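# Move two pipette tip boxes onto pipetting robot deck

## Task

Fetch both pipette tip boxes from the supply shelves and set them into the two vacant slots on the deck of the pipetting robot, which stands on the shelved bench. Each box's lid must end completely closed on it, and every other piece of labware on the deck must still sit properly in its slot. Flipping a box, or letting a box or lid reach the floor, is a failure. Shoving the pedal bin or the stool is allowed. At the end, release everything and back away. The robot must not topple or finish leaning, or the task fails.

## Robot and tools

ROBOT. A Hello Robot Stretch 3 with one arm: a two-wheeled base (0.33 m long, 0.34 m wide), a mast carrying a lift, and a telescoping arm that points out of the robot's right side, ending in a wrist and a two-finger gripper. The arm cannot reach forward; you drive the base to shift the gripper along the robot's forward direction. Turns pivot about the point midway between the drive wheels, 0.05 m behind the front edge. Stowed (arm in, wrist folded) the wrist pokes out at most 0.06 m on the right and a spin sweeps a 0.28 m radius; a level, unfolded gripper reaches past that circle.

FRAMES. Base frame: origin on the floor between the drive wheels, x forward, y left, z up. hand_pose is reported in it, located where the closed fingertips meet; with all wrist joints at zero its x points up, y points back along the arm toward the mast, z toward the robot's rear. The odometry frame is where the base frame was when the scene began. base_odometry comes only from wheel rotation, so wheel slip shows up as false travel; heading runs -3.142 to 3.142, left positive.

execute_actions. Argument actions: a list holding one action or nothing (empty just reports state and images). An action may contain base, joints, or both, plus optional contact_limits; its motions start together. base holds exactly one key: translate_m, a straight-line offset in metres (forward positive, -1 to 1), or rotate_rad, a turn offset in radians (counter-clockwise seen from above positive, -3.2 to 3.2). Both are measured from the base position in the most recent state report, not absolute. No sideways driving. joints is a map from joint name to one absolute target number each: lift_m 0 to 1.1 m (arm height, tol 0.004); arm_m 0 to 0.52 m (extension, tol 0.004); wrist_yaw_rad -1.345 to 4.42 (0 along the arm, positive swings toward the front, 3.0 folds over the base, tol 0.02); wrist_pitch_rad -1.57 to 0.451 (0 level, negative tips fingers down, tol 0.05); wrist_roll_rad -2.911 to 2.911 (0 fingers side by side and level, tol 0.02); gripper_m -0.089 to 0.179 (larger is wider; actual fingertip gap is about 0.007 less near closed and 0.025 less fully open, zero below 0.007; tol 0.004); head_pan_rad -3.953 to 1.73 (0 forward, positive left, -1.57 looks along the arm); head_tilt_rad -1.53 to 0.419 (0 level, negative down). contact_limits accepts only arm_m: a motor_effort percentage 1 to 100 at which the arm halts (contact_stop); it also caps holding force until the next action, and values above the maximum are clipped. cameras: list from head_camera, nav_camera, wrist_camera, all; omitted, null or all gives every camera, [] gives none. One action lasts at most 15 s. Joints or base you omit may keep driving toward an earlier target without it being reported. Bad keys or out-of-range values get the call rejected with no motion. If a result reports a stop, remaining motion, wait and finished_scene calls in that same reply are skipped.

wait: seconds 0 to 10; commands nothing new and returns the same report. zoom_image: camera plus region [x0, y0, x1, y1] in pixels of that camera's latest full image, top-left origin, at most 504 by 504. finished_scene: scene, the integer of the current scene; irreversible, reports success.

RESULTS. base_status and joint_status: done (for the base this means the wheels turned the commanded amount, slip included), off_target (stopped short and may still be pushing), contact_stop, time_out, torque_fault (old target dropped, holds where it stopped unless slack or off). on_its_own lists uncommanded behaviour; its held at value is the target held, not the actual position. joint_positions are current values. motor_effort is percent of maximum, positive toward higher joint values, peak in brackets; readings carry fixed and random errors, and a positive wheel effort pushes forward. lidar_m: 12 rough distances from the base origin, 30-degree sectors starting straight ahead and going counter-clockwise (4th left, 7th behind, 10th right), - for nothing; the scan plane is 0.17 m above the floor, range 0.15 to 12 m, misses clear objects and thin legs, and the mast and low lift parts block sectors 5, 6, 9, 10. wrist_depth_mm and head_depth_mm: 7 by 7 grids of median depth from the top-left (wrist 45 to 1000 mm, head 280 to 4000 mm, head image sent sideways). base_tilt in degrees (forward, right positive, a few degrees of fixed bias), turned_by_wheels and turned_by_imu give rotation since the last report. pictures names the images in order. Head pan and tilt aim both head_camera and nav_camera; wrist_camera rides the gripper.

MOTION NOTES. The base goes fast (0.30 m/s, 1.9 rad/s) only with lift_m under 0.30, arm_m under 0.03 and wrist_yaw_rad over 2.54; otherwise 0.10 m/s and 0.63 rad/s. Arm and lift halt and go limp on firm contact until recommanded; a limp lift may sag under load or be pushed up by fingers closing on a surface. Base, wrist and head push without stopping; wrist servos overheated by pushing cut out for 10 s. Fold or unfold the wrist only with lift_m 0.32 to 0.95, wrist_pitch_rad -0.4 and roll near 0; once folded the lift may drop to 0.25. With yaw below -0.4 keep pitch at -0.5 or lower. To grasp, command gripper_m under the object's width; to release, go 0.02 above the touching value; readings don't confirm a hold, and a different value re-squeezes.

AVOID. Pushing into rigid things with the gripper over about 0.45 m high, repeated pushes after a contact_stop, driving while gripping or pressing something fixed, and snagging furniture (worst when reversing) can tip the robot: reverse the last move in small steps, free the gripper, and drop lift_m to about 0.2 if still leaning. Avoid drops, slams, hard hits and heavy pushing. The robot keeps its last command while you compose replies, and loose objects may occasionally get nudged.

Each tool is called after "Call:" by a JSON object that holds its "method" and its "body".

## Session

Call:
{"method": "execute_actions", "body": {"actions": []}}

Scene clock: 0.00 s.
base_odometry: x=+0.000 y=+0.000 heading=+0.000 (m, m, rad; odometry frame)
turned_by_wheels: +0.000 (rad since the last result)
turned_by_imu: +0.000 (rad since the last result)
base_tilt: forward=+0.0 right=-1.3 (deg)
lidar_m: 2.30 1.49 1.17 1.73 2.23 1.43 1.82 2.16 1.49 1.56 2.22 2.14
head_depth_mm: 1762 2513 2528 2560 2592 2598 2099 / 1938 2663 2685 2716 2761 2734 2107 / 1917 2775 2899 2915 2947 2922 2126 / 1904 2913 3022 3049 3038 2920 2138 / 1887 2599 2622 2595 2547 2531 2163 / 1856 2310 2262 2245 2241 2198 2089 / 1840 2040 2004 1418 1429 1436 1421
base_status: not commanded
joint_positions: lift_m=+0.510 arm_m=+0.003 wrist_yaw_rad=+3.058 wrist_pitch_rad=-0.612 wrist_roll_rad=-0.001 gripper_m=+0.037 head_pan_rad=+0.017 head_tilt_rad=-0.010
joint_status: not commanded
motor_effort: left_wheel=+0 right_wheel=+0 lift_m=+36 arm_m=-1 wrist_yaw_rad=+0 wrist_pitch_rad=+5 wrist_roll_rad=+0 gripper_m=+0 head_pan_rad=+0 head_tilt_rad=+3 (%)
hand_pose: x=-0.0049 y=+0.0473 z=+0.4821 quat_wxyz=(+0.241, +0.682, +0.185, +0.665) (m; base frame)
wrist_depth_mm: - - - - - - - / - - - - - - - / - - - - - - - / 951 935 925 908 941 941 921 / 810 799 806 788 812 795 793 / 701 704 719 697 - 700 692 / 632 625 - - 620 622 616
pictures: head_camera (sideways: a quarter turn clockwise sets it upright), nav_camera (sideways: a quarter turn counterclockwise sets it upright), wrist_camera
Images, in order (width x height): head_camera 896x504, nav_camera 672x504, wrist_camera 644x364.

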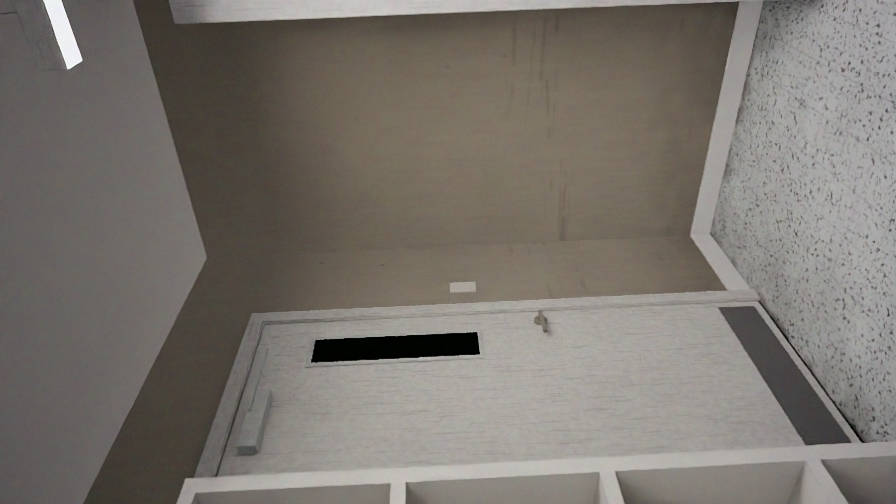

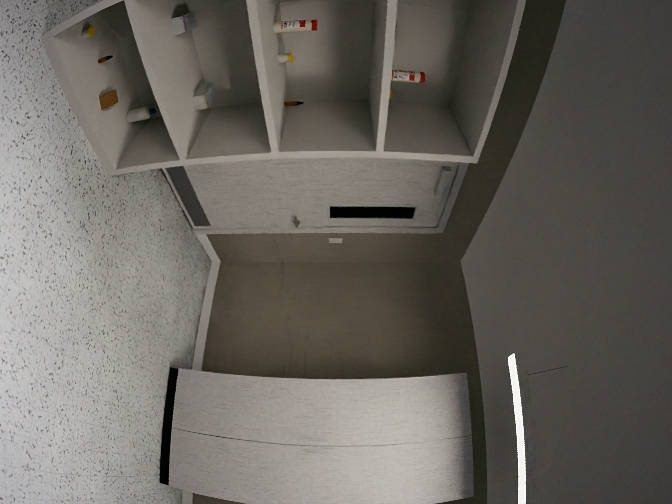

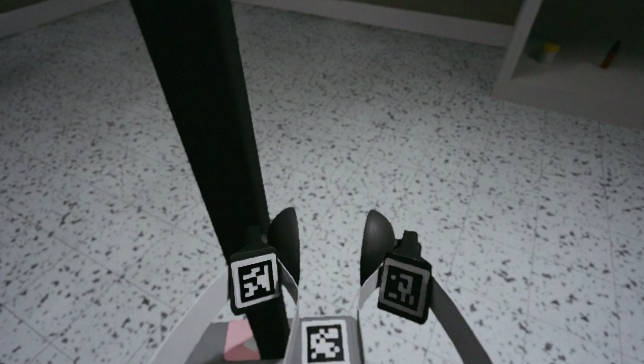

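Call:
{"method": "execute_actions", "body": {"actions": [{"base":{"rotate_rad":1.03},"joints":{"head_tilt_rad":-0.5,"lift_m":0.29,"wrist_pitch_rad":-0.4}}], "cameras": ["head_camera"]}}

Call:
{"method": "execute_actions", "body": {"actions": [{"joints":{"head_pan_rad":1.7,"head_tilt_rad":-0.25}}], "cameras": ["head_camera","nav_camera"]}}

Scene clock: 13.87 s.
base_odometry: x=+0.000 y=+0.000 heading=+1.030 (m, m, rad; odometry frame)
turned_by_wheels: +1.030 (rad since the last result)
turned_by_imu: +1.013 (rad since the last result)
base_tilt: forward=+0.0 right=-1.3 (deg)
lidar_m: 1.17 1.73 2.24 1.43 1.82 2.18 1.49 1.55 2.10 2.14 2.35 1.49
head_depth_mm: 1368 1457 1653 1557 1839 1535 1265 / 1370 1472 1643 1577 1852 1545 1279 / 1355 1449 1363 1511 1738 1568 1284 / 1383 1514 1686 1884 2007 1581 1291 / 1401 1531 1683 1868 2007 1595 1307 / 1398 1530 1689 1877 2003 1609 1313 / 1401 1533 1688 1884 2010 1610 1322
base_status: done
joint_positions: lift_m=+0.290 arm_m=+0.003 wrist_yaw_rad=+3.058 wrist_pitch_rad=-0.423 wrist_roll_rad=-0.001 gripper_m=+0.037 head_pan_rad=+0.017 head_tilt_rad=-0.494
joint_status: all done
motor_effort: left_wheel=-2(6) right_wheel=+3(8) lift_m=+29(33) arm_m=-1(1) wrist_yaw_rad=+0(0) wrist_pitch_rad=+10(9) wrist_roll_rad=+0(0) gripper_m=+1(0) head_pan_rad=+0(0) head_tilt_rad=-4(43) (%)
hand_pose: x=-0.0026 y=+0.0751 z=+0.3018 quat_wxyz=(+0.177, +0.696, +0.120, +0.685) (m; base frame)
wrist_depth_mm: - - - - - - - / - - - - - - - / - - - - - - - / 795 798 802 791 793 807 801 / 641 646 - 642 665 654 641 / 538 538 - 540 - 539 533 / 478 - - - 455 463 458
pictures: head_camera (sideways: a quarter turn clockwise sets it upright)
Images, in order (width x height): head_camera 896x504.

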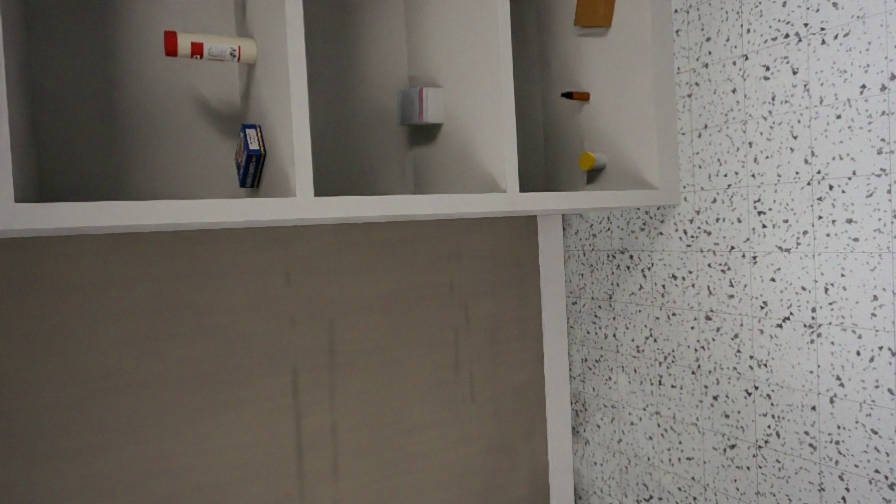

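Scene clock: 15.27 s.
base_odometry: x=+0.000 y=+0.000 heading=+1.030 (m, m, rad; odometry frame)
turned_by_wheels: +0.000 (rad since the last result)
turned_by_imu: +0.000 (rad since the last result)
base_tilt: forward=+0.0 right=-1.3 (deg)
lidar_m: 1.18 1.72 2.25 1.42 1.82 2.17 1.50 1.55 2.10 2.14 2.36 1.50
head_depth_mm: 1856 1952 2047 2164 2303 1976 1523 / 1872 1975 2082 2054 2231 1923 1531 / 1899 2006 2054 1718 2350 2012 1548 / 1926 2040 2078 1900 1967 1958 1556 / 1963 2051 2115 1948 1806 2051 1568 / 1976 2094 2142 2180 2451 2073 1580 / 2018 2110 2192 2264 - - -
base_status: not commanded
joint_positions: lift_m=+0.290 arm_m=+0.003 wrist_yaw_rad=+3.058 wrist_pitch_rad=-0.423 wrist_roll_rad=-0.001 gripper_m=+0.037 head_pan_rad=+1.693 head_tilt_rad=-0.261
joint_status: all done
motor_effort: left_wheel=-2(3) right_wheel=+3(3) lift_m=+29(29) arm_m=-1(1) wrist_yaw_rad=+0(0) wrist_pitch_rad=+10(10) wrist_roll_rad=+0(0) gripper_m=+1(0) head_pan_rad=+5(60) head_tilt_rad=+7(33) (%)
hand_pose: x=-0.0026 y=+0.0751 z=+0.3018 quat_wxyz=(+0.177, +0.696, +0.120, +0.685) (m; base frame)
wrist_depth_mm: - - - - - - - / - - - - - - - / - - - - - - - / 795 792 785 792 796 797 804 / 644 647 - 644 672 639 635 / 533 540 - 544 - 536 536 / 481 - - - 459 468 465
pictures: head_camera (sideways: a quarter turn clockwise sets it upright), nav_camera (sideways: a quarter turn counterclockwise sets it upright)
Images, in order (width x height): head_camera 896x504, nav_camera 672x504.

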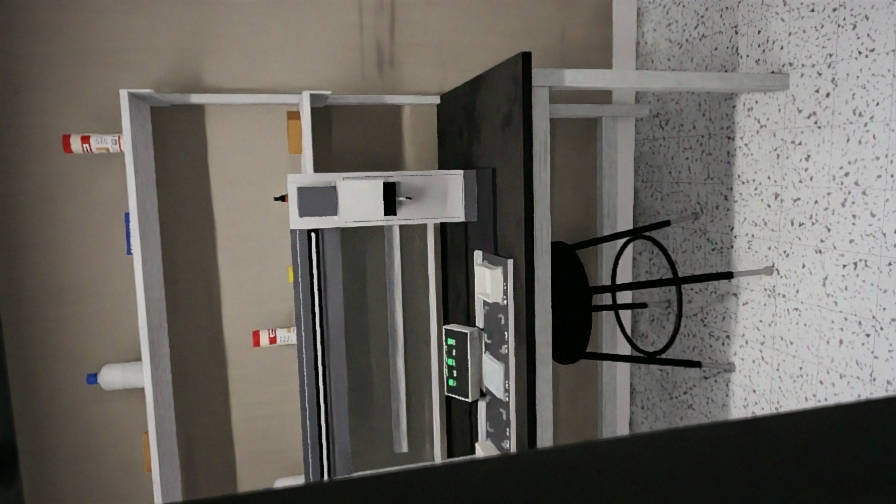

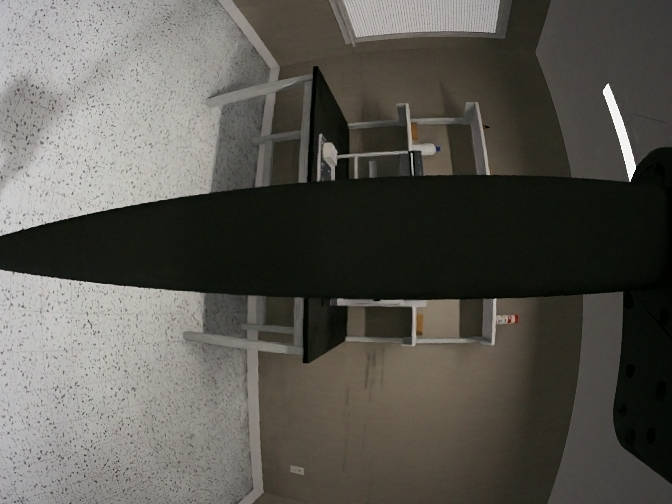

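Call:
{"method": "execute_actions", "body": {"actions": [{"base":{"rotate_rad":-0.373},"joints":{"head_pan_rad":-1.57,"head_tilt_rad":-0.8}}], "cameras": []}}

Call:
{"method": "execute_actions", "body": {"actions": [{"base":{"translate_m":0.70}}], "cameras": []}}

Call:
{"method": "execute_actions", "body": {"actions": [{"base":{"rotate_rad":1.97},"joints":{"lift_m":0.53}}], "cameras": []}}

Call:
{"method": "execute_actions", "body": {"actions": [{"joints":{"wrist_yaw_rad":-0.2,"gripper_m":0.17}}], "cameras": []}}

Call:
{"method": "execute_actions", "body": {"actions": [{"joints":{"wrist_pitch_rad":-0.27,"arm_m":0.08}}], "cameras": ["head_camera","wrist_camera"]}}

Scene clock: 30.23 s.
base_odometry: x=+0.000 y=+0.000 heading=+0.657 (m, m, rad; odometry frame)
turned_by_wheels: -0.373 (rad since the last result)
turned_by_imu: -0.367 (rad since the last result)
base_tilt: forward=+0.0 right=-1.3 (deg)
lidar_m: 1.46 1.17 1.81 1.42 1.68 1.83 1.51 1.50 1.63 2.16 2.14 1.49
head_depth_mm: 2810 2929 2211 1780 1491 1279 1120 / 2710 2924 2233 1792 1499 1290 1128 / 2576 2760 2277 1804 1516 1294 1131 / 2457 2315 2289 1832 1525 1301 1141 / 2394 2562 2332 1853 1538 1314 1148 / 1944 2156 2284 1877 1555 1321 1156 / 1805 2036 2231 1897 1564 1333 1157
base_status: done
joint_positions: lift_m=+0.290 arm_m=+0.003 wrist_yaw_rad=+3.058 wrist_pitch_rad=-0.423 wrist_roll_rad=-0.001 gripper_m=+0.037 head_pan_rad=-1.563 head_tilt_rad=-0.790
joint_status: all done
motor_effort: left_wheel=+2(11) right_wheel=-3(10) lift_m=+30(30) arm_m=-1(1) wrist_yaw_rad=+0(0) wrist_pitch_rad=+10(10) wrist_roll_rad=+0(0) gripper_m=+0(1) head_pan_rad=-5(59) head_tilt_rad=-6(45) (%)
hand_pose: x=-0.0026 y=+0.0751 z=+0.3018 quat_wxyz=(+0.177, +0.696, +0.120, +0.685) (m; base frame)
wrist_depth_mm: - - - - - - - / - - - - - - - / - - - - - - - / 795 811 792 805 815 791 785 / 639 644 - 643 670 644 641 / 542 540 - 537 - 539 535 / 479 - - - 459 462 462
pictures: none
No camera images: the call's "cameras" was empty. Leave "cameras" out to get every camera's image.

Scene clock: 34.27 s.
base_odometry: x=+0.554 y=+0.428 heading=+0.657 (m, m, rad; odometry frame)
turned_by_wheels: +0.000 (rad since the last result)
turned_by_imu: +0.001 (rad since the last result)
base_tilt: forward=+0.0 right=-1.3 (deg)
lidar_m: 0.78 0.56 1.11 1.70 2.40 2.39 2.16 2.14 2.32 1.90 1.90 0.84
head_depth_mm: 2498 2343 2199 1774 1488 1279 1122 / 2392 2376 2234 1800 1497 1284 1129 / 1857 2166 2271 1812 1518 1290 1135 / 1779 2047 2245 1831 1521 1305 1142 / 1706 1958 2189 1855 1546 1315 1146 / 1640 1855 2161 1878 1551 1323 1155 / 1652 2202 2388 1885 1566 1332 1160
base_status: done
joint_positions: lift_m=+0.290 arm_m=+0.003 wrist_yaw_rad=+3.058 wrist_pitch_rad=-0.423 wrist_roll_rad=-0.001 gripper_m=+0.037 head_pan_rad=-1.563 head_tilt_rad=-0.790
joint_status: not commanded
motor_effort: left_wheel=+3(13) right_wheel=-3(8) lift_m=+29(30) arm_m=-1(1) wrist_yaw_rad=+0(1) wrist_pitch_rad=+10(10) wrist_roll_rad=+0(0) gripper_m=+1(0) head_pan_rad=-5(5) head_tilt_rad=-7(6) (%)
hand_pose: x=-0.0026 y=+0.0751 z=+0.3019 quat_wxyz=(+0.177, +0.696, +0.120, +0.685) (m; base frame)
wrist_depth_mm: - - - - - - 923 / - - - - - - 934 / - - - - - - 508 / 803 799 795 780 787 791 557 / 654 642 - 644 667 630 557 / 534 531 - 537 - 535 522 / 472 - - - 459 463 460
pictures: none
No camera images: the call's "cameras" was empty. Leave "cameras" out to get every camera's image.

Scene clock: 38.40 s.
base_odometry: x=+0.554 y=+0.428 heading=+2.627 (m, m, rad; odometry frame)
turned_by_wheels: +1.970 (rad since the last result)
turned_by_imu: +1.938 (rad since the last result)
base_tilt: forward=+0.0 right=-1.3 (deg)
lidar_m: 1.72 2.17 2.46 2.14 2.22 1.95 1.89 0.84 0.93 0.69 0.56 1.46
head_depth_mm: 822 661 1133 1034 932 1226 1135 / 677 672 1132 1046 939 1239 1164 / 838 684 1092 1032 947 1251 1174 / 837 694 1130 1065 958 1256 1177 / 822 702 594 1019 942 1260 1140 / 754 661 598 740 1514 1320 1149 / 505 517 1089 1420 1565 1334 1163
base_status: done
joint_positions: lift_m=+0.530 arm_m=+0.003 wrist_yaw_rad=+3.058 wrist_pitch_rad=-0.422 wrist_roll_rad=-0.001 gripper_m=+0.037 head_pan_rad=-1.563 head_tilt_rad=-0.790
joint_status: all done
motor_effort: left_wheel=-3(10) right_wheel=+3(10) lift_m=+42(44) arm_m=-1(1) wrist_yaw_rad=+0(0) wrist_pitch_rad=+10(10) wrist_roll_rad=+0(0) gripper_m=+0(0) head_pan_rad=-5(4) head_tilt_rad=-6(6) (%)
hand_pose: x=-0.0026 y=+0.0752 z=+0.5416 quat_wxyz=(+0.177, +0.696, +0.120, +0.685) (m; base frame)
wrist_depth_mm: - - - - - - - / - - - - - - - / - - - - - - - / - - - - - - - / - - - - - - - / 839 842 - 862 - 849 849 / 726 731 - 735 727 729 740
pictures: none
No camera images: the call's "cameras" was empty. Leave "cameras" out to get every camera's image.

Scene clock: 41.03 s.
base_odometry: x=+0.554 y=+0.428 heading=+2.627 (m, m, rad; odometry frame)
turned_by_wheels: +0.000 (rad since the last result)
turned_by_imu: +0.000 (rad since the last result)
base_tilt: forward=+0.0 right=-1.3 (deg)
lidar_m: 1.73 2.16 2.46 2.14 2.23 1.95 1.89 0.84 0.94 0.69 0.56 1.45
head_depth_mm: 825 661 1135 1035 932 1229 1137 / 680 673 1132 1039 936 1239 1168 / 835 683 1088 1029 948 1264 - / 838 695 1133 1064 955 1257 1139 / 821 701 594 1019 948 1254 1148 / 752 663 598 739 1517 1326 1157 / 505 517 1092 1417 1566 1330 1162
base_status: not commanded
joint_positions: lift_m=+0.530 arm_m=+0.003 wrist_yaw_rad=-0.197 wrist_pitch_rad=-0.422 wrist_roll_rad=-0.001 gripper_m=+0.170 head_pan_rad=-1.563 head_tilt_rad=-0.790
joint_status: all done
motor_effort: left_wheel=-3(3) right_wheel=+3(3) lift_m=+42(43) arm_m=-1(1) wrist_yaw_rad=-3(3) wrist_pitch_rad=+10(10) wrist_roll_rad=+0(0) gripper_m=+0(84) head_pan_rad=-5(5) head_tilt_rad=-6(6) (%)
hand_pose: x=-0.0655 y=-0.3675 z=+0.5416 quat_wxyz=(+0.674, +0.080, -0.702, -0.216) (m; base frame)
wrist_depth_mm: 380 621 656 679 712 625 639 / 372 459 454 465 463 465 467 / 316 316 317 332 343 361 375 / 317 474 888 926 978 891 673 / 350 680 891 919 892 862 674 / 371 667 737 754 735 747 641 / 697 515 651 646 647 646 692
pictures: none
No camera images: the call's "cameras" was empty. Leave "cameras" out to get every camera's image.

Scene clock: 42.80 s.
base_odometry: x=+0.554 y=+0.428 heading=+2.627 (m, m, rad; odometry frame)
turned_by_wheels: +0.000 (rad since the last result)
turned_by_imu: +0.000 (rad since the last result)
base_tilt: forward=+0.0 right=-1.3 (deg)
lidar_m: 1.72 2.17 2.46 2.14 2.23 1.95 1.89 0.85 0.93 0.69 0.56 1.46
head_depth_mm: 824 662 1137 1032 933 1225 1135 / 678 672 1130 1043 936 1233 - / 835 682 1094 1031 945 - 1092 / 837 696 1128 1065 954 1254 1140 / 821 704 595 1022 945 1253 1146 / 753 663 598 740 1517 1328 1157 / 505 518 1091 1420 1564 1334 1161
base_status: not commanded
joint_positions: lift_m=+0.530 arm_m=+0.080 wrist_yaw_rad=-0.198 wrist_pitch_rad=-0.294 wrist_roll_rad=-0.001 gripper_m=+0.170 head_pan_rad=-1.563 head_tilt_rad=-0.790
joint_status: all done
motor_effort: left_wheel=-3(3) right_wheel=+3(3) lift_m=+42(43) arm_m=+2(1) wrist_yaw_rad=-2(3) wrist_pitch_rad=+11(8) wrist_roll_rad=+0(0) gripper_m=+0(1) head_pan_rad=-5(5) head_tilt_rad=-7(7) (%)
hand_pose: x=-0.0685 y=-0.4582 z=+0.5712 quat_wxyz=(+0.686, +0.034, -0.706, -0.173) (m; base frame)
wrist_depth_mm: 382 573 601 630 656 688 641 / 377 609 634 664 700 640 625 / 371 482 483 488 496 499 505 / 325 330 332 332 340 338 342 / 250 263 256 265 280 287 313 / 237 657 835 891 883 783 626 / 368 547 730 719 700 736 678
pictures: head_camera (sideways: a quarter turn clockwise sets it upright), wrist_camera
Images, in order (width x height): head_camera 896x504, wrist_camera 644x364.

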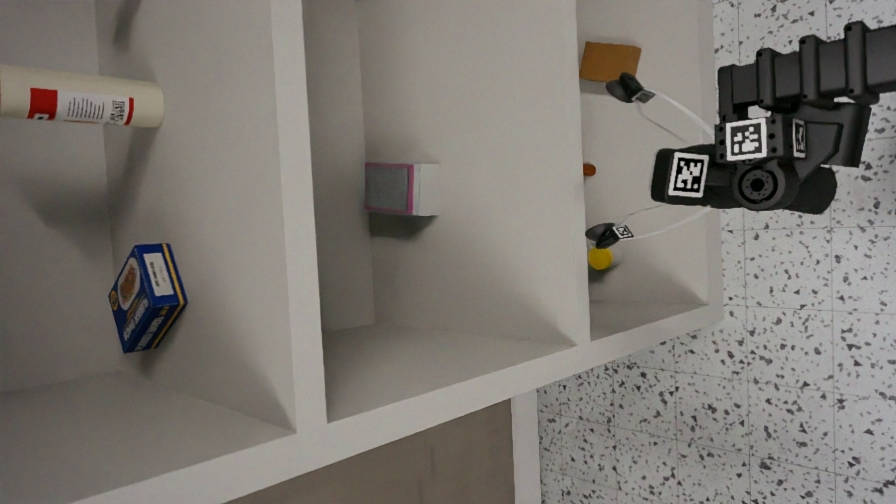

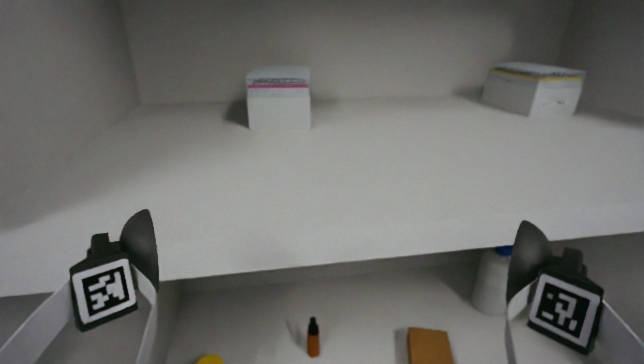

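Call:
{"method": "execute_actions", "body": {"actions": [{"base":{"translate_m":-0.01},"joints":{"wrist_yaw_rad":-0.08,"lift_m":0.512,"arm_m":0.35},"contact_limits":{"arm_m":12}}], "cameras": ["wrist_camera"]}}

Scene clock: 51.67 s.
base_odometry: x=+0.563 y=+0.423 heading=+2.627 (m, m, rad; odometry frame)
turned_by_wheels: +0.000 (rad since the last result)
turned_by_imu: -0.001 (rad since the last result)
base_tilt: forward=+0.0 right=-1.3 (deg)
lidar_m: 1.74 1.98 2.47 2.14 2.22 1.94 1.88 0.84 0.92 0.73 0.56 1.46
head_depth_mm: 825 660 1132 1033 930 1225 1134 / 666 671 1129 1050 935 1235 1127 / 836 684 1092 1054 1359 1241 1130 / 838 694 1132 1078 959 1248 1140 / 820 701 594 1050 961 1258 1144 / 789 687 601 760 1471 1321 1152 / 534 525 596 1413 1566 1330 1160
base_status: done
joint_positions: lift_m=+0.512 arm_m=+0.350 wrist_yaw_rad=-0.081 wrist_pitch_rad=-0.293 wrist_roll_rad=-0.001 gripper_m=+0.170 head_pan_rad=-1.563 head_tilt_rad=-0.790
joint_status: all done
motor_effort: left_wheel=-2(8) right_wheel=+2(4) lift_m=+30(37) arm_m=+2(4) wrist_yaw_rad=+1(3) wrist_pitch_rad=+10(11) wrist_roll_rad=+0(0) gripper_m=+0(0) head_pan_rad=-5(5) head_tilt_rad=-6(7) (%)
contact_limits: arm_m 12 (drawing in: default 21, maximum 33; extending or still: default 26, maximum 43)
hand_pose: x=-0.0408 y=-0.7322 z=+0.5538 quat_wxyz=(+0.695, +0.075, -0.703, -0.132) (m; base frame)
wrist_depth_mm: 306 353 359 361 368 371 375 / 306 373 383 383 385 396 400 / 306 390 392 220 393 414 421 / 274 290 291 225 260 295 296 / 218 230 221 222 223 228 224 / 183 174 177 178 179 179 180 / 143 148 148 149 149 149 143
pictures: wrist_camera
Images, in order (width x height): wrist_camera 644x364.

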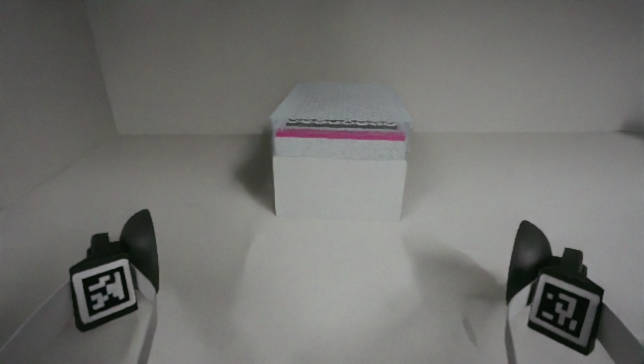

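Call:
{"method": "execute_actions", "body": {"actions": [{"base":{"translate_m":-0.008},"joints":{"lift_m":0.508,"arm_m":0.45},"contact_limits":{"arm_m":12}}], "cameras": []}}

Call:
{"method": "execute_actions", "body": {"actions": [{"joints":{"gripper_m":0.035}}], "cameras": ["wrist_camera"]}}

Call:
{"method": "execute_actions", "body": {"actions": [{"joints":{"wrist_yaw_rad":0,"arm_m":0.19,"lift_m":0.525}}], "cameras": ["head_camera","wrist_camera"]}}

Scene clock: 61.93 s.
base_odometry: x=+0.570 y=+0.419 heading=+2.627 (m, m, rad; odometry frame)
turned_by_wheels: +0.000 (rad since the last result)
turned_by_imu: -0.001 (rad since the last result)
base_tilt: forward=+0.0 right=-1.3 (deg)
lidar_m: 1.74 1.98 2.48 2.14 2.22 1.93 1.87 0.83 0.91 0.76 0.57 1.46
head_depth_mm: 824 660 1135 1034 931 1226 1127 / 670 671 1130 1047 923 1256 1114 / 838 683 1093 1054 948 1248 1130 / 837 694 1130 1066 957 1259 1138 / 819 701 593 1047 961 1257 1144 / 804 686 600 771 1475 1324 1154 / 557 542 595 1419 1566 1328 1162
base_status: done
joint_positions: lift_m=+0.508 arm_m=+0.450 wrist_yaw_rad=-0.081 wrist_pitch_rad=-0.293 wrist_roll_rad=-0.001 gripper_m=+0.170 head_pan_rad=-1.563 head_tilt_rad=-0.790
joint_status: all done
motor_effort: left_wheel=-2(7) right_wheel=+3(6) lift_m=+29(30) arm_m=+2(2) wrist_yaw_rad=+1(1) wrist_pitch_rad=+11(11) wrist_roll_rad=+0(0) gripper_m=+0(0) head_pan_rad=-5(5) head_tilt_rad=-6(7) (%)
contact_limits: arm_m 12 (drawing in: default 21, maximum 33; extending or still: default 26, maximum 43)
hand_pose: x=-0.0408 y=-0.8322 z=+0.5498 quat_wxyz=(+0.695, +0.075, -0.703, -0.132) (m; base frame)
wrist_depth_mm: 260 264 267 269 271 275 280 / 276 278 285 286 292 294 298 / 291 299 303 192 302 315 321 / 277 279 262 131 132 283 285 / 211 222 194 123 120 220 216 / - 168 159 132 128 172 173 / 138 143 143 139 139 144 138
pictures: none
No camera images: the call's "cameras" was empty. Leave "cameras" out to get every camera's image.

Scene clock: 63.77 s.
base_odometry: x=+0.570 y=+0.419 heading=+2.627 (m, m, rad; odometry frame)
turned_by_wheels: +0.000 (rad since the last result)
turned_by_imu: +0.000 (rad since the last result)
base_tilt: forward=+0.0 right=-1.2 (deg)
lidar_m: 1.74 1.98 2.47 2.14 2.23 1.93 1.88 0.83 0.91 0.76 0.56 1.46
head_depth_mm: 823 661 1132 1033 929 1227 1127 / 673 672 1132 1047 923 1260 1116 / 837 681 1094 1057 949 1244 1133 / 837 692 1130 1061 956 1248 1138 / 821 699 593 1050 961 1261 1146 / 807 687 601 772 1472 1325 1156 / 557 542 595 1423 1565 1337 1161
base_status: not commanded
joint_positions: lift_m=+0.508 arm_m=+0.450 wrist_yaw_rad=-0.081 wrist_pitch_rad=-0.290 wrist_roll_rad=-0.001 gripper_m=+0.036 head_pan_rad=-1.563 head_tilt_rad=-0.790
joint_status: all done
motor_effort: left_wheel=-2(2) right_wheel=+3(3) lift_m=+29(30) arm_m=+2(2) wrist_yaw_rad=+2(1) wrist_pitch_rad=+9(10) wrist_roll_rad=+0(0) gripper_m=-20(98) head_pan_rad=-4(5) head_tilt_rad=-7(7) (%)
hand_pose: x=-0.0408 y=-0.8325 z=+0.5505 quat_wxyz=(+0.695, +0.074, -0.703, -0.131) (m; base frame)
wrist_depth_mm: 258 262 266 270 273 277 280 / 276 279 284 288 291 295 296 / 293 299 300 194 305 317 322 / 279 281 250 132 142 285 287 / 213 213 129 126 124 217 217 / 171 178 138 135 131 178 175 / 143 144 144 143 140 140 146
pictures: wrist_camera
Images, in order (width x height): wrist_camera 644x364.

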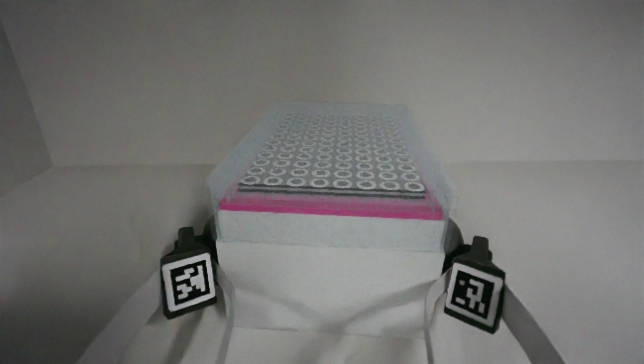

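Scene clock: 66.90 s.
base_odometry: x=+0.570 y=+0.419 heading=+2.627 (m, m, rad; odometry frame)
turned_by_wheels: +0.000 (rad since the last result)
turned_by_imu: +0.000 (rad since the last result)
base_tilt: forward=+0.0 right=-1.3 (deg)
lidar_m: 1.74 1.98 2.48 2.14 2.22 1.93 1.88 0.83 0.91 0.76 0.56 1.45
head_depth_mm: 824 660 1134 1033 933 1226 1124 / 672 672 1135 1044 916 - 1124 / 836 682 1132 1055 866 1242 1128 / 835 696 1130 1064 959 1259 1140 / 820 702 594 1048 962 1261 1149 / 806 685 601 771 1479 1328 1155 / 557 541 596 1418 1570 1330 1163
base_status: not commanded
joint_positions: lift_m=+0.525 arm_m=+0.190 wrist_yaw_rad=-0.001 wrist_pitch_rad=-0.294 wrist_roll_rad=-0.001 gripper_m=+0.036 head_pan_rad=-1.563 head_tilt_rad=-0.790
joint_status: all done
motor_effort: left_wheel=-3(3) right_wheel=+4(4) lift_m=+44(43) arm_m=-4(5) wrist_yaw_rad=+1(8) wrist_pitch_rad=+11(11) wrist_roll_rad=+0(0) gripper_m=-21(21) head_pan_rad=-4(5) head_tilt_rad=-7(7) (%)
hand_pose: x=-0.0217 y=-0.5735 z=+0.5660 quat_wxyz=(+0.700, +0.104, -0.699, -0.104) (m; base frame)
wrist_depth_mm: 273 381 516 512 508 503 497 / 274 387 544 543 547 532 529 / 276 386 466 470 471 477 478 / 277 316 299 134 165 323 323 / 241 241 132 130 127 244 246 / 194 202 138 135 133 201 198 / 162 163 158 153 154 159 165
pictures: head_camera (sideways: a quarter turn clockwise sets it upright), wrist_camera
Images, in order (width x height): head_camera 896x504, wrist_camera 644x364.

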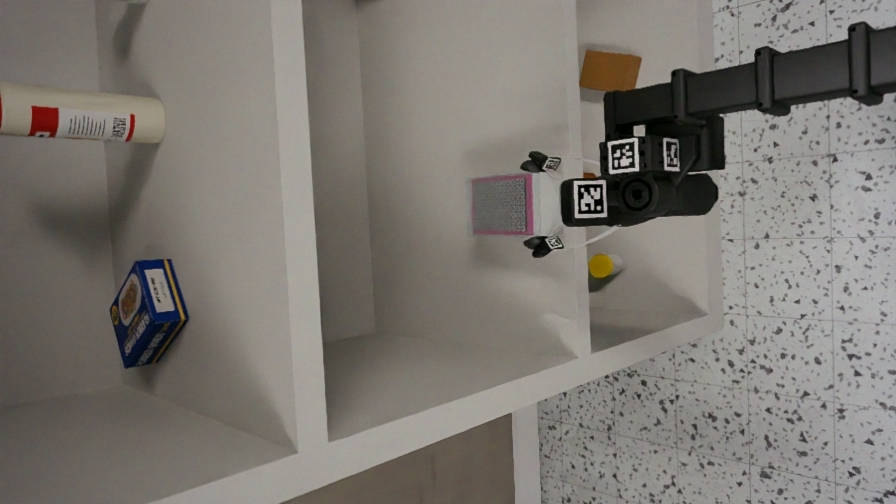

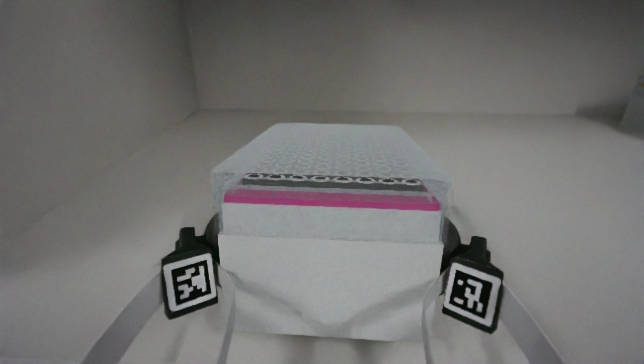

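Call:
{"method": "execute_actions", "body": {"actions": [{"joints":{"lift_m":0.495,"wrist_pitch_rad":-0.13,"arm_m":0.18}}], "cameras": []}}

Call:
{"method": "execute_actions", "body": {"actions": [{"joints":{"lift_m":0.46,"wrist_pitch_rad":0.03}}], "cameras": []}}

Call:
{"method": "execute_actions", "body": {"actions": [{"joints":{"lift_m":0.425,"wrist_pitch_rad":0.18}}], "cameras": []}}

Call:
{"method": "execute_actions", "body": {"actions": [{"joints":{"lift_m":0.39,"wrist_pitch_rad":0.33}}], "cameras": []}}

Call:
{"method": "execute_actions", "body": {"actions": [{"joints":{"lift_m":0.385,"wrist_pitch_rad":0.43}}], "cameras": []}}

Call:
{"method": "execute_actions", "body": {"actions": [{"joints":{"lift_m":0.398}}], "cameras": ["wrist_camera"]}}

Scene clock: 79.83 s.
base_odometry: x=+0.570 y=+0.419 heading=+2.627 (m, m, rad; odometry frame)
turned_by_wheels: +0.000 (rad since the last result)
turned_by_imu: -0.001 (rad since the last result)
base_tilt: forward=+0.0 right=-1.3 (deg)
lidar_m: 1.74 1.98 2.48 2.14 2.22 1.93 1.88 0.83 0.91 0.76 0.57 1.46
head_depth_mm: 825 660 1133 1037 928 1228 1134 / 671 672 1136 1043 934 - 1129 / 838 683 1133 1054 897 - 1133 / 837 695 1131 1067 958 1249 1136 / 821 700 593 1045 960 1260 1142 / 804 686 602 773 1467 1320 1155 / 557 541 596 1413 1570 1332 1156
base_status: not commanded
joint_positions: lift_m=+0.495 arm_m=+0.180 wrist_yaw_rad=-0.001 wrist_pitch_rad=-0.158 wrist_roll_rad=-0.001 gripper_m=+0.036 head_pan_rad=-1.563 head_tilt_rad=-0.790
joint_status: all done
motor_effort: left_wheel=-3(3) right_wheel=+3(3) lift_m=+30(38) arm_m=-4(4) wrist_yaw_rad=+1(1) wrist_pitch_rad=+12(21) wrist_roll_rad=+0(0) gripper_m=-19(20) head_pan_rad=-4(5) head_tilt_rad=-6(7) (%)
hand_pose: x=-0.0217 y=-0.5746 z=+0.5699 quat_wxyz=(+0.705, +0.056, -0.704, -0.056) (m; base frame)
wrist_depth_mm: 274 386 529 529 521 521 514 / 273 386 554 548 543 537 537 / 275 392 580 573 570 567 560 / 276 361 365 140 213 413 419 / 253 269 135 133 131 278 279 / 202 204 138 135 134 209 210 / 164 164 159 139 154 161 168
pictures: none
No camera images: the call's "cameras" was empty. Leave "cameras" out to get every camera's image.

Scene clock: 80.97 s.
base_odometry: x=+0.570 y=+0.419 heading=+2.627 (m, m, rad; odometry frame)
turned_by_wheels: +0.000 (rad since the last result)
turned_by_imu: +0.000 (rad since the last result)
base_tilt: forward=+0.0 right=-1.3 (deg)
lidar_m: 1.74 1.98 2.48 2.14 2.22 1.93 1.88 0.83 0.90 0.76 0.57 1.45
head_depth_mm: 824 660 1132 1034 933 1225 1116 / 672 672 1133 1043 941 1227 1114 / 838 683 1127 1054 892 - 1130 / 836 695 1129 1065 954 1253 1140 / 820 701 594 1049 963 1260 1148 / 806 687 600 772 1477 1321 1151 / 557 541 595 1411 1571 1331 1161
base_status: not commanded
joint_positions: lift_m=+0.460 arm_m=+0.180 wrist_yaw_rad=-0.001 wrist_pitch_rad=+0.000 wrist_roll_rad=-0.001 gripper_m=+0.036 head_pan_rad=-1.563 head_tilt_rad=-0.790
joint_status: all done
motor_effort: left_wheel=-3(3) right_wheel=+3(3) lift_m=+30(31) arm_m=-4(4) wrist_yaw_rad=+1(1) wrist_pitch_rad=+13(21) wrist_roll_rad=+0(0) gripper_m=-20(20) head_pan_rad=-5(5) head_tilt_rad=-7(6) (%)
hand_pose: x=-0.0217 y=-0.5815 z=+0.5748 quat_wxyz=(+0.708, +0.000, -0.707, -0.001) (m; base frame)
wrist_depth_mm: 273 383 552 549 548 541 541 / 274 386 566 562 551 550 550 / 273 390 578 569 568 569 563 / 276 392 542 146 581 581 572 / 271 327 138 136 135 353 359 / 219 222 137 136 134 241 236 / 166 167 161 136 157 166 175
pictures: none
No camera images: the call's "cameras" was empty. Leave "cameras" out to get every camera's image.

Scene clock: 82.10 s.
base_odometry: x=+0.570 y=+0.419 heading=+2.627 (m, m, rad; odometry frame)
turned_by_wheels: +0.000 (rad since the last result)
turned_by_imu: +0.000 (rad since the last result)
base_tilt: forward=+0.0 right=-1.3 (deg)
lidar_m: 1.74 1.98 2.48 2.14 2.23 1.93 1.88 0.83 0.91 0.76 0.56 1.45
head_depth_mm: 823 660 1131 1036 931 1230 1120 / 672 672 1131 1043 939 1258 1126 / 838 683 1133 1054 898 - 1128 / 837 695 1131 1067 958 1255 1141 / 821 701 594 1043 960 1260 1148 / 806 687 600 772 1474 1323 1154 / 557 542 597 1422 1567 1336 1163
base_status: not commanded
joint_positions: lift_m=+0.425 arm_m=+0.180 wrist_yaw_rad=-0.001 wrist_pitch_rad=+0.149 wrist_roll_rad=-0.001 gripper_m=+0.036 head_pan_rad=-1.563 head_tilt_rad=-0.790
joint_status: all done
motor_effort: left_wheel=-3(2) right_wheel=+3(3) lift_m=+30(31) arm_m=-4(4) wrist_yaw_rad=+1(2) wrist_pitch_rad=+14(18) wrist_roll_rad=+0(0) gripper_m=-19(19) head_pan_rad=-5(4) head_tilt_rad=-6(6) (%)
hand_pose: x=-0.0217 y=-0.5823 z=+0.5780 quat_wxyz=(+0.706, -0.053, -0.705, +0.052) (m; base frame)
wrist_depth_mm: 272 382 591 584 579 581 579 / 274 384 592 590 573 574 577 / 275 388 594 583 585 584 574 / 275 390 591 153 581 579 575 / 278 370 141 139 138 577 496 / 246 252 137 136 135 294 281 / 170 172 163 134 158 171 185
pictures: none
No camera images: the call's "cameras" was empty. Leave "cameras" out to get every camera's image.

Scene clock: 83.23 s.
base_odometry: x=+0.570 y=+0.419 heading=+2.627 (m, m, rad; odometry frame)
turned_by_wheels: +0.000 (rad since the last result)
turned_by_imu: +0.000 (rad since the last result)
base_tilt: forward=+0.0 right=-1.3 (deg)
lidar_m: 1.74 1.98 2.48 2.14 2.23 1.93 1.88 0.83 0.91 0.76 0.57 1.46
head_depth_mm: 824 661 1134 1030 931 1227 1116 / 673 671 1134 1047 937 1253 1108 / 836 684 1127 1053 894 - 1128 / 838 694 1130 1072 955 1255 1138 / 823 701 594 1049 961 1258 1150 / 804 685 602 772 1482 1324 1155 / 557 541 596 1415 1567 1336 1162
base_status: not commanded
joint_positions: lift_m=+0.390 arm_m=+0.180 wrist_yaw_rad=-0.001 wrist_pitch_rad=+0.290 wrist_roll_rad=-0.001 gripper_m=+0.036 head_pan_rad=-1.563 head_tilt_rad=-0.790
joint_status: all done
motor_effort: left_wheel=-3(3) right_wheel=+3(3) lift_m=+30(31) arm_m=-4(4) wrist_yaw_rad=+1(1) wrist_pitch_rad=+18(23) wrist_roll_rad=+0(0) gripper_m=-19(18) head_pan_rad=-5(5) head_tilt_rad=-7(6) (%)
hand_pose: x=-0.0216 y=-0.5777 z=+0.5792 quat_wxyz=(+0.700, -0.102, -0.699, +0.102) (m; base frame)
wrist_depth_mm: 271 383 616 639 629 627 618 / 273 387 620 623 617 625 612 / 275 385 616 611 621 601 607 / 275 390 603 601 602 601 594 / 277 395 143 141 140 584 573 / 265 316 137 136 135 441 414 / 172 174 164 133 158 177 200
pictures: none
No camera images: the call's "cameras" was empty. Leave "cameras" out to get every camera's image.

Scene clock: 83.97 s.
base_odometry: x=+0.570 y=+0.419 heading=+2.627 (m, m, rad; odometry frame)
turned_by_wheels: +0.000 (rad since the last result)
turned_by_imu: +0.000 (rad since the last result)
base_tilt: forward=+0.0 right=-1.3 (deg)
lidar_m: 1.75 1.99 2.48 2.14 2.22 1.94 1.87 0.83 0.91 0.76 0.57 1.45
head_depth_mm: 824 660 1135 1033 929 1224 1121 / 671 672 1131 1046 937 1258 1110 / 837 683 1133 1052 904 - 1131 / 837 695 1127 1067 957 1256 1136 / 823 699 593 1044 960 1264 1148 / 804 685 599 772 1478 1319 1155 / 557 542 597 1418 1563 1331 1161
base_status: not commanded
joint_positions: lift_m=+0.385 arm_m=+0.180 wrist_yaw_rad=-0.001 wrist_pitch_rad=+0.386 wrist_roll_rad=-0.001 gripper_m=+0.036 head_pan_rad=-1.563 head_tilt_rad=-0.790
joint_status: all done
motor_effort: left_wheel=-2(2) right_wheel=+3(3) lift_m=+31(33) arm_m=-4(4) wrist_yaw_rad=+1(1) wrist_pitch_rad=+19(19) wrist_roll_rad=+0(0) gripper_m=-19(20) head_pan_rad=-4(5) head_tilt_rad=-7(7) (%)
hand_pose: x=-0.0216 y=-0.5717 z=+0.5981 quat_wxyz=(+0.695, -0.136, -0.693, +0.135) (m; base frame)
wrist_depth_mm: 271 380 563 553 541 535 528 / 272 385 658 656 671 648 653 / 273 385 639 646 638 637 629 / 275 388 613 616 615 611 612 / 277 392 144 141 141 598 588 / 279 373 136 136 135 574 570 / 248 257 236 132 226 268 321
pictures: none
No camera images: the call's "cameras" was empty. Leave "cameras" out to get every camera's image.

Scene clock: 84.77 s.
base_odometry: x=+0.570 y=+0.419 heading=+2.627 (m, m, rad; odometry frame)
turned_by_wheels: +0.000 (rad since the last result)
turned_by_imu: +0.000 (rad since the last result)
base_tilt: forward=+0.0 right=-1.3 (deg)
lidar_m: 1.74 1.98 2.47 2.14 2.23 1.94 1.87 0.83 0.91 0.76 0.57 1.46
head_depth_mm: 824 660 1135 1031 930 1224 1118 / 670 673 1133 1045 939 1252 1127 / 839 683 1129 1055 901 - 1129 / 836 694 1129 1068 955 1253 1138 / 821 700 593 1047 962 1260 1145 / 806 686 601 772 1478 1326 1154 / 557 541 595 1418 1568 1332 1155
base_status: not commanded
joint_positions: lift_m=+0.398 arm_m=+0.180 wrist_yaw_rad=-0.001 wrist_pitch_rad=+0.387 wrist_roll_rad=-0.001 gripper_m=+0.036 head_pan_rad=-1.563 head_tilt_rad=-0.790
joint_status: all done
motor_effort: left_wheel=-3(3) right_wheel=+3(3) lift_m=+44(46) arm_m=-4(4) wrist_yaw_rad=+1(1) wrist_pitch_rad=+19(20) wrist_roll_rad=+0(0) gripper_m=-20(20) head_pan_rad=-4(5) head_tilt_rad=-7(6) (%)
hand_pose: x=-0.0216 y=-0.5717 z=+0.6109 quat_wxyz=(+0.695, -0.136, -0.693, +0.135) (m; base frame)
wrist_depth_mm: 271 379 538 533 526 521 508 / 272 384 662 655 655 652 645 / 274 387 646 646 646 636 629 / 275 392 616 619 617 609 616 / 278 389 144 142 141 587 597 / 279 372 136 136 135 575 576 / 267 313 285 133 274 322 390
pictures: wrist_camera
Images, in order (width x height): wrist_camera 644x364.

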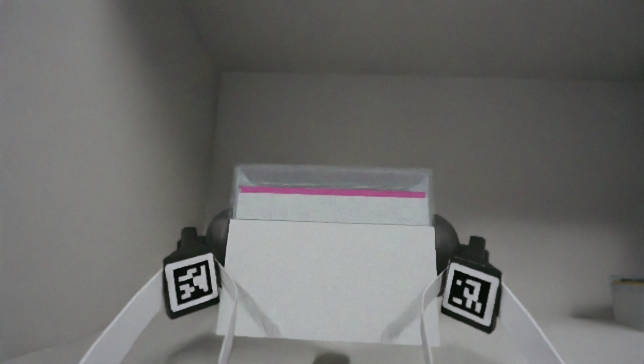

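Call:
{"method": "execute_actions", "body": {"actions": [{"joints":{"arm_m":0.003}}], "cameras": []}}

Call:
{"method": "execute_actions", "body": {"actions": [{"base":{"rotate_rad":0.887}}], "cameras": []}}

Call:
{"method": "execute_actions", "body": {"actions": [{"base":{"translate_m":1.0},"joints":{"lift_m":0.68,"head_tilt_rad":-0.7}}], "cameras": []}}

Call:
{"method": "execute_actions", "body": {"actions": [{"base":{"translate_m":0.71}}], "cameras": []}}

Call:
{"method": "execute_actions", "body": {"actions": [{"base":{"rotate_rad":0.70}}], "cameras": ["wrist_camera","head_camera"]}}

Scene clock: 104.17 s.
base_odometry: x=+0.570 y=+0.419 heading=+2.627 (m, m, rad; odometry frame)
turned_by_wheels: +0.000 (rad since the last result)
turned_by_imu: -0.001 (rad since the last result)
base_tilt: forward=+0.0 right=-1.3 (deg)
lidar_m: 1.74 1.98 2.48 2.14 2.22 1.93 1.87 0.83 0.91 0.76 0.57 1.45
head_depth_mm: 826 660 1135 1034 931 1229 1117 / 673 673 1133 1044 937 1235 1142 / 837 682 1133 1056 893 1240 - / 838 696 1128 1065 934 1247 1137 / 820 700 594 1048 962 1255 1147 / 805 686 601 774 1481 1321 1155 / 556 542 596 1421 1564 1336 1160
base_status: not commanded
joint_positions: lift_m=+0.398 arm_m=+0.003 wrist_yaw_rad=-0.001 wrist_pitch_rad=+0.388 wrist_roll_rad=-0.001 gripper_m=+0.036 head_pan_rad=-1.563 head_tilt_rad=-0.790
joint_status: all done
motor_effort: left_wheel=-3(3) right_wheel=+3(3) lift_m=+44(44) arm_m=-4(6) wrist_yaw_rad=+1(1) wrist_pitch_rad=+19(19) wrist_roll_rad=+0(0) gripper_m=-19(19) head_pan_rad=-4(4) head_tilt_rad=-6(6) (%)
hand_pose: x=-0.0216 y=-0.3946 z=+0.6110 quat_wxyz=(+0.695, -0.136, -0.693, +0.136) (m; base frame)
wrist_depth_mm: 976 382 532 533 522 514 500 / 951 386 652 677 667 653 649 / 873 387 741 831 837 824 777 / 868 389 666 830 819 797 787 / 568 394 144 142 141 780 764 / 311 368 137 136 135 749 599 / 301 318 294 133 288 331 397
pictures: none
No camera images: the call's "cameras" was empty. Leave "cameras" out to get every camera's image.

Scene clock: 106.57 s.
base_odometry: x=+0.570 y=+0.419 heading=-2.770 (m, m, rad; odometry frame)
turned_by_wheels: +0.887 (rad since the last result)
turned_by_imu: +0.873 (rad since the last result)
base_tilt: forward=+0.0 right=-1.3 (deg)
lidar_m: 2.47 2.14 2.16 2.05 1.99 1.70 0.83 0.77 0.56 1.26 2.43 1.74
head_depth_mm: 1032 1151 1301 1495 1423 1167 1116 / 1134 1281 1475 1684 1494 1286 1145 / 1260 1445 1693 1804 1455 1257 - / 1420 1661 2000 1835 1527 1280 1137 / 1630 1939 2241 1850 1538 1309 1143 / 1895 2339 2368 1877 1557 1320 1155 / 2179 2461 2413 1888 1560 1336 1160
base_status: done
joint_positions: lift_m=+0.398 arm_m=+0.003 wrist_yaw_rad=-0.001 wrist_pitch_rad=+0.388 wrist_roll_rad=-0.001 gripper_m=+0.036 head_pan_rad=-1.563 head_tilt_rad=-0.790
joint_status: not commanded
motor_effort: left_wheel=-2(8) right_wheel=+3(9) lift_m=+44(44) arm_m=-4(4) wrist_yaw_rad=+1(1) wrist_pitch_rad=+19(19) wrist_roll_rad=+0(0) gripper_m=-20(20) head_pan_rad=-5(5) head_tilt_rad=-6(6) (%)
hand_pose: x=-0.0216 y=-0.3946 z=+0.6110 quat_wxyz=(+0.695, -0.136, -0.693, +0.136) (m; base frame)
wrist_depth_mm: - - - - - 956 337 / - - - - - 926 321 / - - - - - 883 315 / - - - - - 871 717 / - - 143 142 141 851 709 / - - 136 136 135 794 686 / - - - 133 929 822 669
pictures: none
No camera images: the call's "cameras" was empty. Leave "cameras" out to get every camera's image.

Scene clock: 117.90 s.
base_odometry: x=-0.362 y=+0.055 heading=-2.770 (m, m, rad; odometry frame)
turned_by_wheels: +0.000 (rad since the last result)
turned_by_imu: +0.000 (rad since the last result)
base_tilt: forward=+0.0 right=-1.3 (deg)
lidar_m: 1.48 1.37 1.38 1.70 2.49 2.51 1.70 1.36 1.79 1.98 1.11 1.13
head_depth_mm: 1807 2016 2249 1933 1582 1327 1188 / 1995 2240 2412 1968 1560 1340 1192 / 2145 2444 2634 568 508 1430 - / 1999 2261 2469 2027 1540 1361 1171 / 1846 2062 2320 2046 1630 1374 1178 / 1728 1903 2117 2059 1611 1386 1181 / 1605 1773 1201 1986 1668 1396 1194
base_status: done
joint_positions: lift_m=+0.680 arm_m=+0.003 wrist_yaw_rad=-0.001 wrist_pitch_rad=+0.388 wrist_roll_rad=-0.001 gripper_m=+0.036 head_pan_rad=-1.563 head_tilt_rad=-0.705
joint_status: all done
motor_effort: left_wheel=-3(5) right_wheel=+3(8) lift_m=+44(45) arm_m=-4(4) wrist_yaw_rad=+1(1) wrist_pitch_rad=+19(19) wrist_roll_rad=+0(0) gripper_m=-19(19) head_pan_rad=-5(5) head_tilt_rad=+3(19) (%)
hand_pose: x=-0.0216 y=-0.3946 z=+0.8932 quat_wxyz=(+0.695, -0.136, -0.693, +0.136) (m; base frame)
wrist_depth_mm: - - - - - - - / - - - - - - - / 949 - - - - - - / - - - - - - - / - - 144 142 140 - - / - - 137 136 135 - - / 698 - - 132 - - -
pictures: none
No camera images: the call's "cameras" was empty. Leave "cameras" out to get every camera's image.

Scene clock: 126.33 s.
base_odometry: x=-1.023 y=-0.203 heading=-2.770 (m, m, rad; odometry frame)
turned_by_wheels: +0.000 (rad since the last result)
turned_by_imu: +0.000 (rad since the last result)
base_tilt: forward=+0.0 right=-1.3 (deg)
lidar_m: 0.78 1.41 0.97 1.02 2.05 2.95 2.02 2.05 1.06 0.77 0.79 1.25
head_depth_mm: 1969 2315 2425 1955 1596 1333 1187 / 1779 2051 1138 1779 1558 1336 1198 / 1629 1810 1056 568 508 1433 - / 864 1307 1056 907 1534 1365 1165 / 848 1007 1065 879 1557 1374 1176 / 902 1408 1103 831 1570 1351 1182 / 831 1319 1074 828 1089 1364 1189
base_status: done
joint_positions: lift_m=+0.680 arm_m=+0.003 wrist_yaw_rad=-0.001 wrist_pitch_rad=+0.388 wrist_roll_rad=-0.001 gripper_m=+0.036 head_pan_rad=-1.563 head_tilt_rad=-0.705
joint_status: not commanded
motor_effort: left_wheel=-3(4) right_wheel=+3(9) lift_m=+45(44) arm_m=-4(4) wrist_yaw_rad=+1(1) wrist_pitch_rad=+19(19) wrist_roll_rad=+0(0) gripper_m=-19(19) head_pan_rad=-4(5) head_tilt_rad=+3(3) (%)
hand_pose: x=-0.0216 y=-0.3946 z=+0.8932 quat_wxyz=(+0.695, -0.136, -0.693, +0.136) (m; base frame)
wrist_depth_mm: - - - - - - - / 658 801 - - - - - / 907 815 886 - - - - / 993 - - 831 - - - / 976 - 144 142 141 - - / 566 - 137 136 135 - - / 480 489 490 133 605 - -
pictures: none
No camera images: the call's "cameras" was empty. Leave "cameras" out to get every camera's image.

Scene clock: 128.40 s.
base_odometry: x=-1.023 y=-0.203 heading=-2.070 (m, m, rad; odometry frame)
turned_by_wheels: +0.700 (rad since the last result)
turned_by_imu: +0.689 (rad since the last result)
base_tilt: forward=+0.0 right=-1.3 (deg)
lidar_m: 1.41 0.97 1.19 2.90 3.03 2.02 2.33 1.06 0.77 0.79 0.78 1.45
head_depth_mm: 1157 1282 1019 800 1506 1309 1192 / 1156 1290 938 806 1553 1346 1200 / 1156 1288 949 568 509 1418 - / 777 1311 1033 802 1534 1363 1170 / 776 1243 1037 809 1603 1371 1177 / 1147 1315 1110 835 1604 1387 1183 / 1164 1316 1124 846 1624 1328 1192
base_status: done
joint_positions: lift_m=+0.680 arm_m=+0.003 wrist_yaw_rad=-0.001 wrist_pitch_rad=+0.388 wrist_roll_rad=-0.001 gripper_m=+0.036 head_pan_rad=-1.563 head_tilt_rad=-0.705
joint_status: not commanded
motor_effort: left_wheel=-2(7) right_wheel=+3(8) lift_m=+44(44) arm_m=-4(4) wrist_yaw_rad=+1(1) wrist_pitch_rad=+19(19) wrist_roll_rad=+0(0) gripper_m=-20(20) head_pan_rad=-4(4) head_tilt_rad=+3(3) (%)
hand_pose: x=-0.0216 y=-0.3946 z=+0.8932 quat_wxyz=(+0.695, -0.136, -0.693, +0.136) (m; base frame)
wrist_depth_mm: - - - - - - - / - - - - - - - / - - 968 765 794 779 713 / - - - - - - 689 / - - 144 141 141 - 681 / - - 137 136 135 - 674 / 531 547 442 132 430 516 493
pictures: head_camera (sideways: a quarter turn clockwise sets it upright), wrist_camera
Images, in order (width x height): head_camera 896x504, wrist_camera 644x364.

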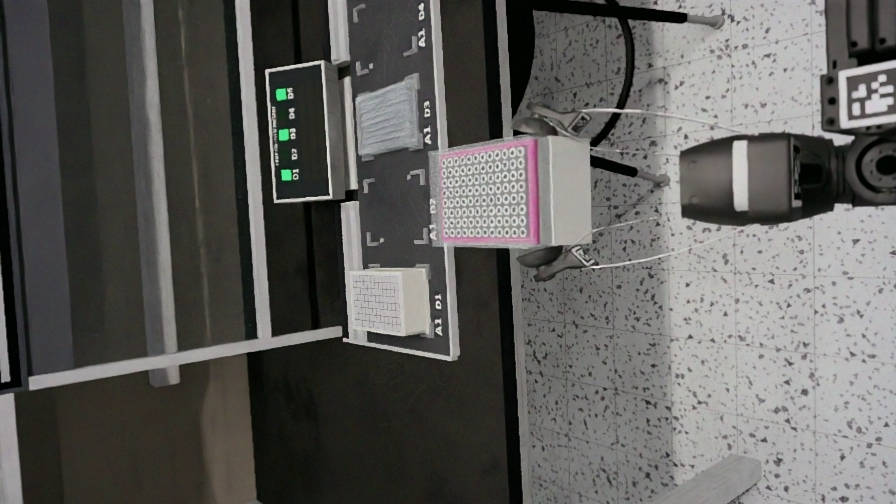

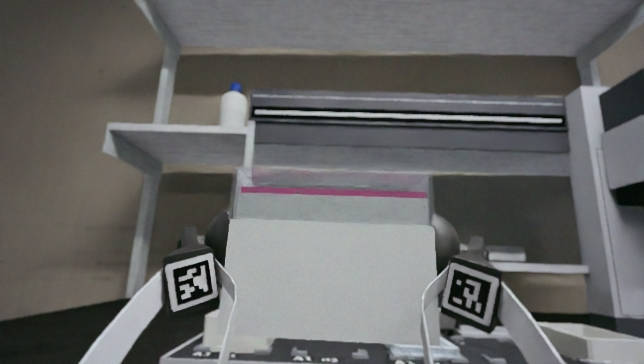

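Call:
{"method": "execute_actions", "body": {"actions": []}}

Scene clock: 154.97 s.
base_odometry: x=-1.023 y=-0.203 heading=-2.070 (m, m, rad; odometry frame)
turned_by_wheels: +0.000 (rad since the last result)
turned_by_imu: +0.000 (rad since the last result)
base_tilt: forward=+0.0 right=-1.3 (deg)
lidar_m: 1.41 0.97 1.19 2.91 3.03 2.03 2.33 1.07 0.77 0.79 0.78 1.45
head_depth_mm: 1152 1286 1022 798 1506 1305 1192 / 1155 1283 937 807 1553 1342 1197 / 1157 1286 948 568 509 1420 - / 776 1311 1034 801 1542 1362 1174 / 776 1253 1038 809 1598 1371 1177 / 1145 1320 1107 838 1614 1384 1186 / 1162 1312 1127 847 1627 1329 1192
base_status: done
joint_positions: lift_m=+0.680 arm_m=+0.003 wrist_yaw_rad=-0.001 wrist_pitch_rad=+0.388 wrist_roll_rad=-0.001 gripper_m=+0.036 head_pan_rad=-1.563 head_tilt_rad=-0.705
joint_status: not commanded
motor_effort: left_wheel=-2(7) right_wheel=+3(8) lift_m=+44(44) arm_m=-4(4) wrist_yaw_rad=+1(1) wrist_pitch_rad=+19(19) wrist_roll_rad=+0(0) gripper_m=-20(20) head_pan_rad=-4(4) head_tilt_rad=+3(3) (%)
hand_pose: x=-0.0216 y=-0.3946 z=+0.8932 quat_wxyz=(+0.695, -0.136, -0.693, +0.136) (m; base frame)
wrist_depth_mm: - - - - - - - / - - - - - - - / - - 984 788 778 790 715 / - - - - - - 700 / - - 143 141 141 - 686 / - - 137 136 135 - 676 / 535 550 443 132 429 512 496
pictures: head_camera (sideways: a quarter turn clockwise sets it upright), nav_camera (sideways: a quarter turn counterclockwise sets it upright), wrist_camera
Images, in order (width x height): head_camera 896x504, nav_camera 672x504, wrist_camera 644x364.

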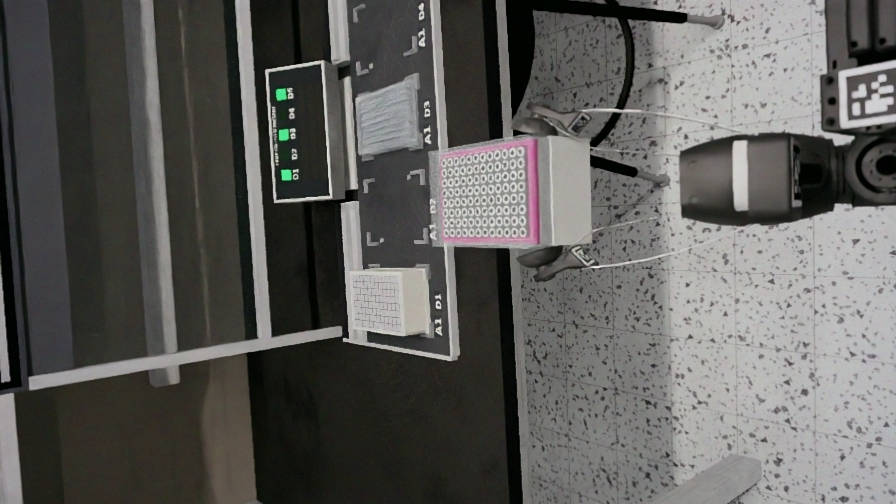

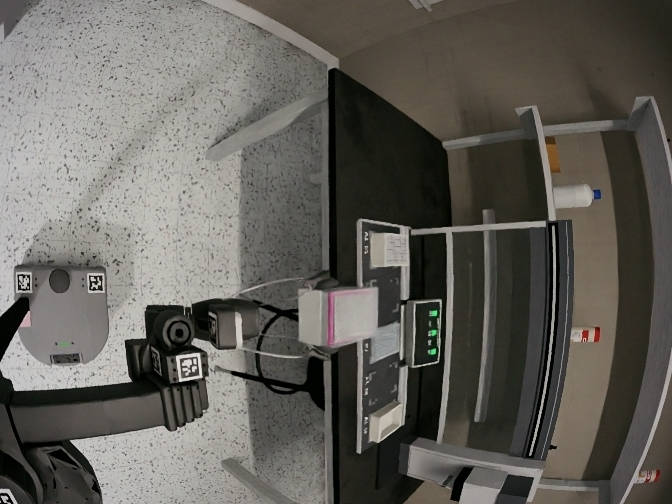

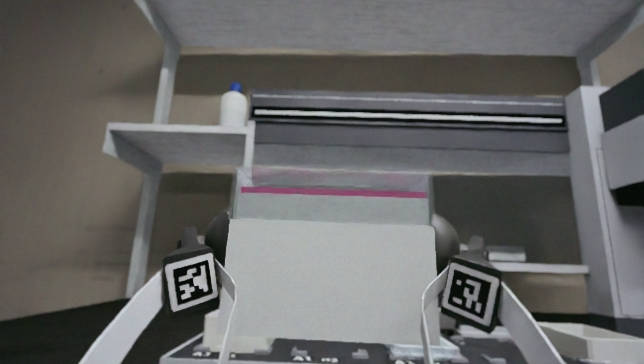

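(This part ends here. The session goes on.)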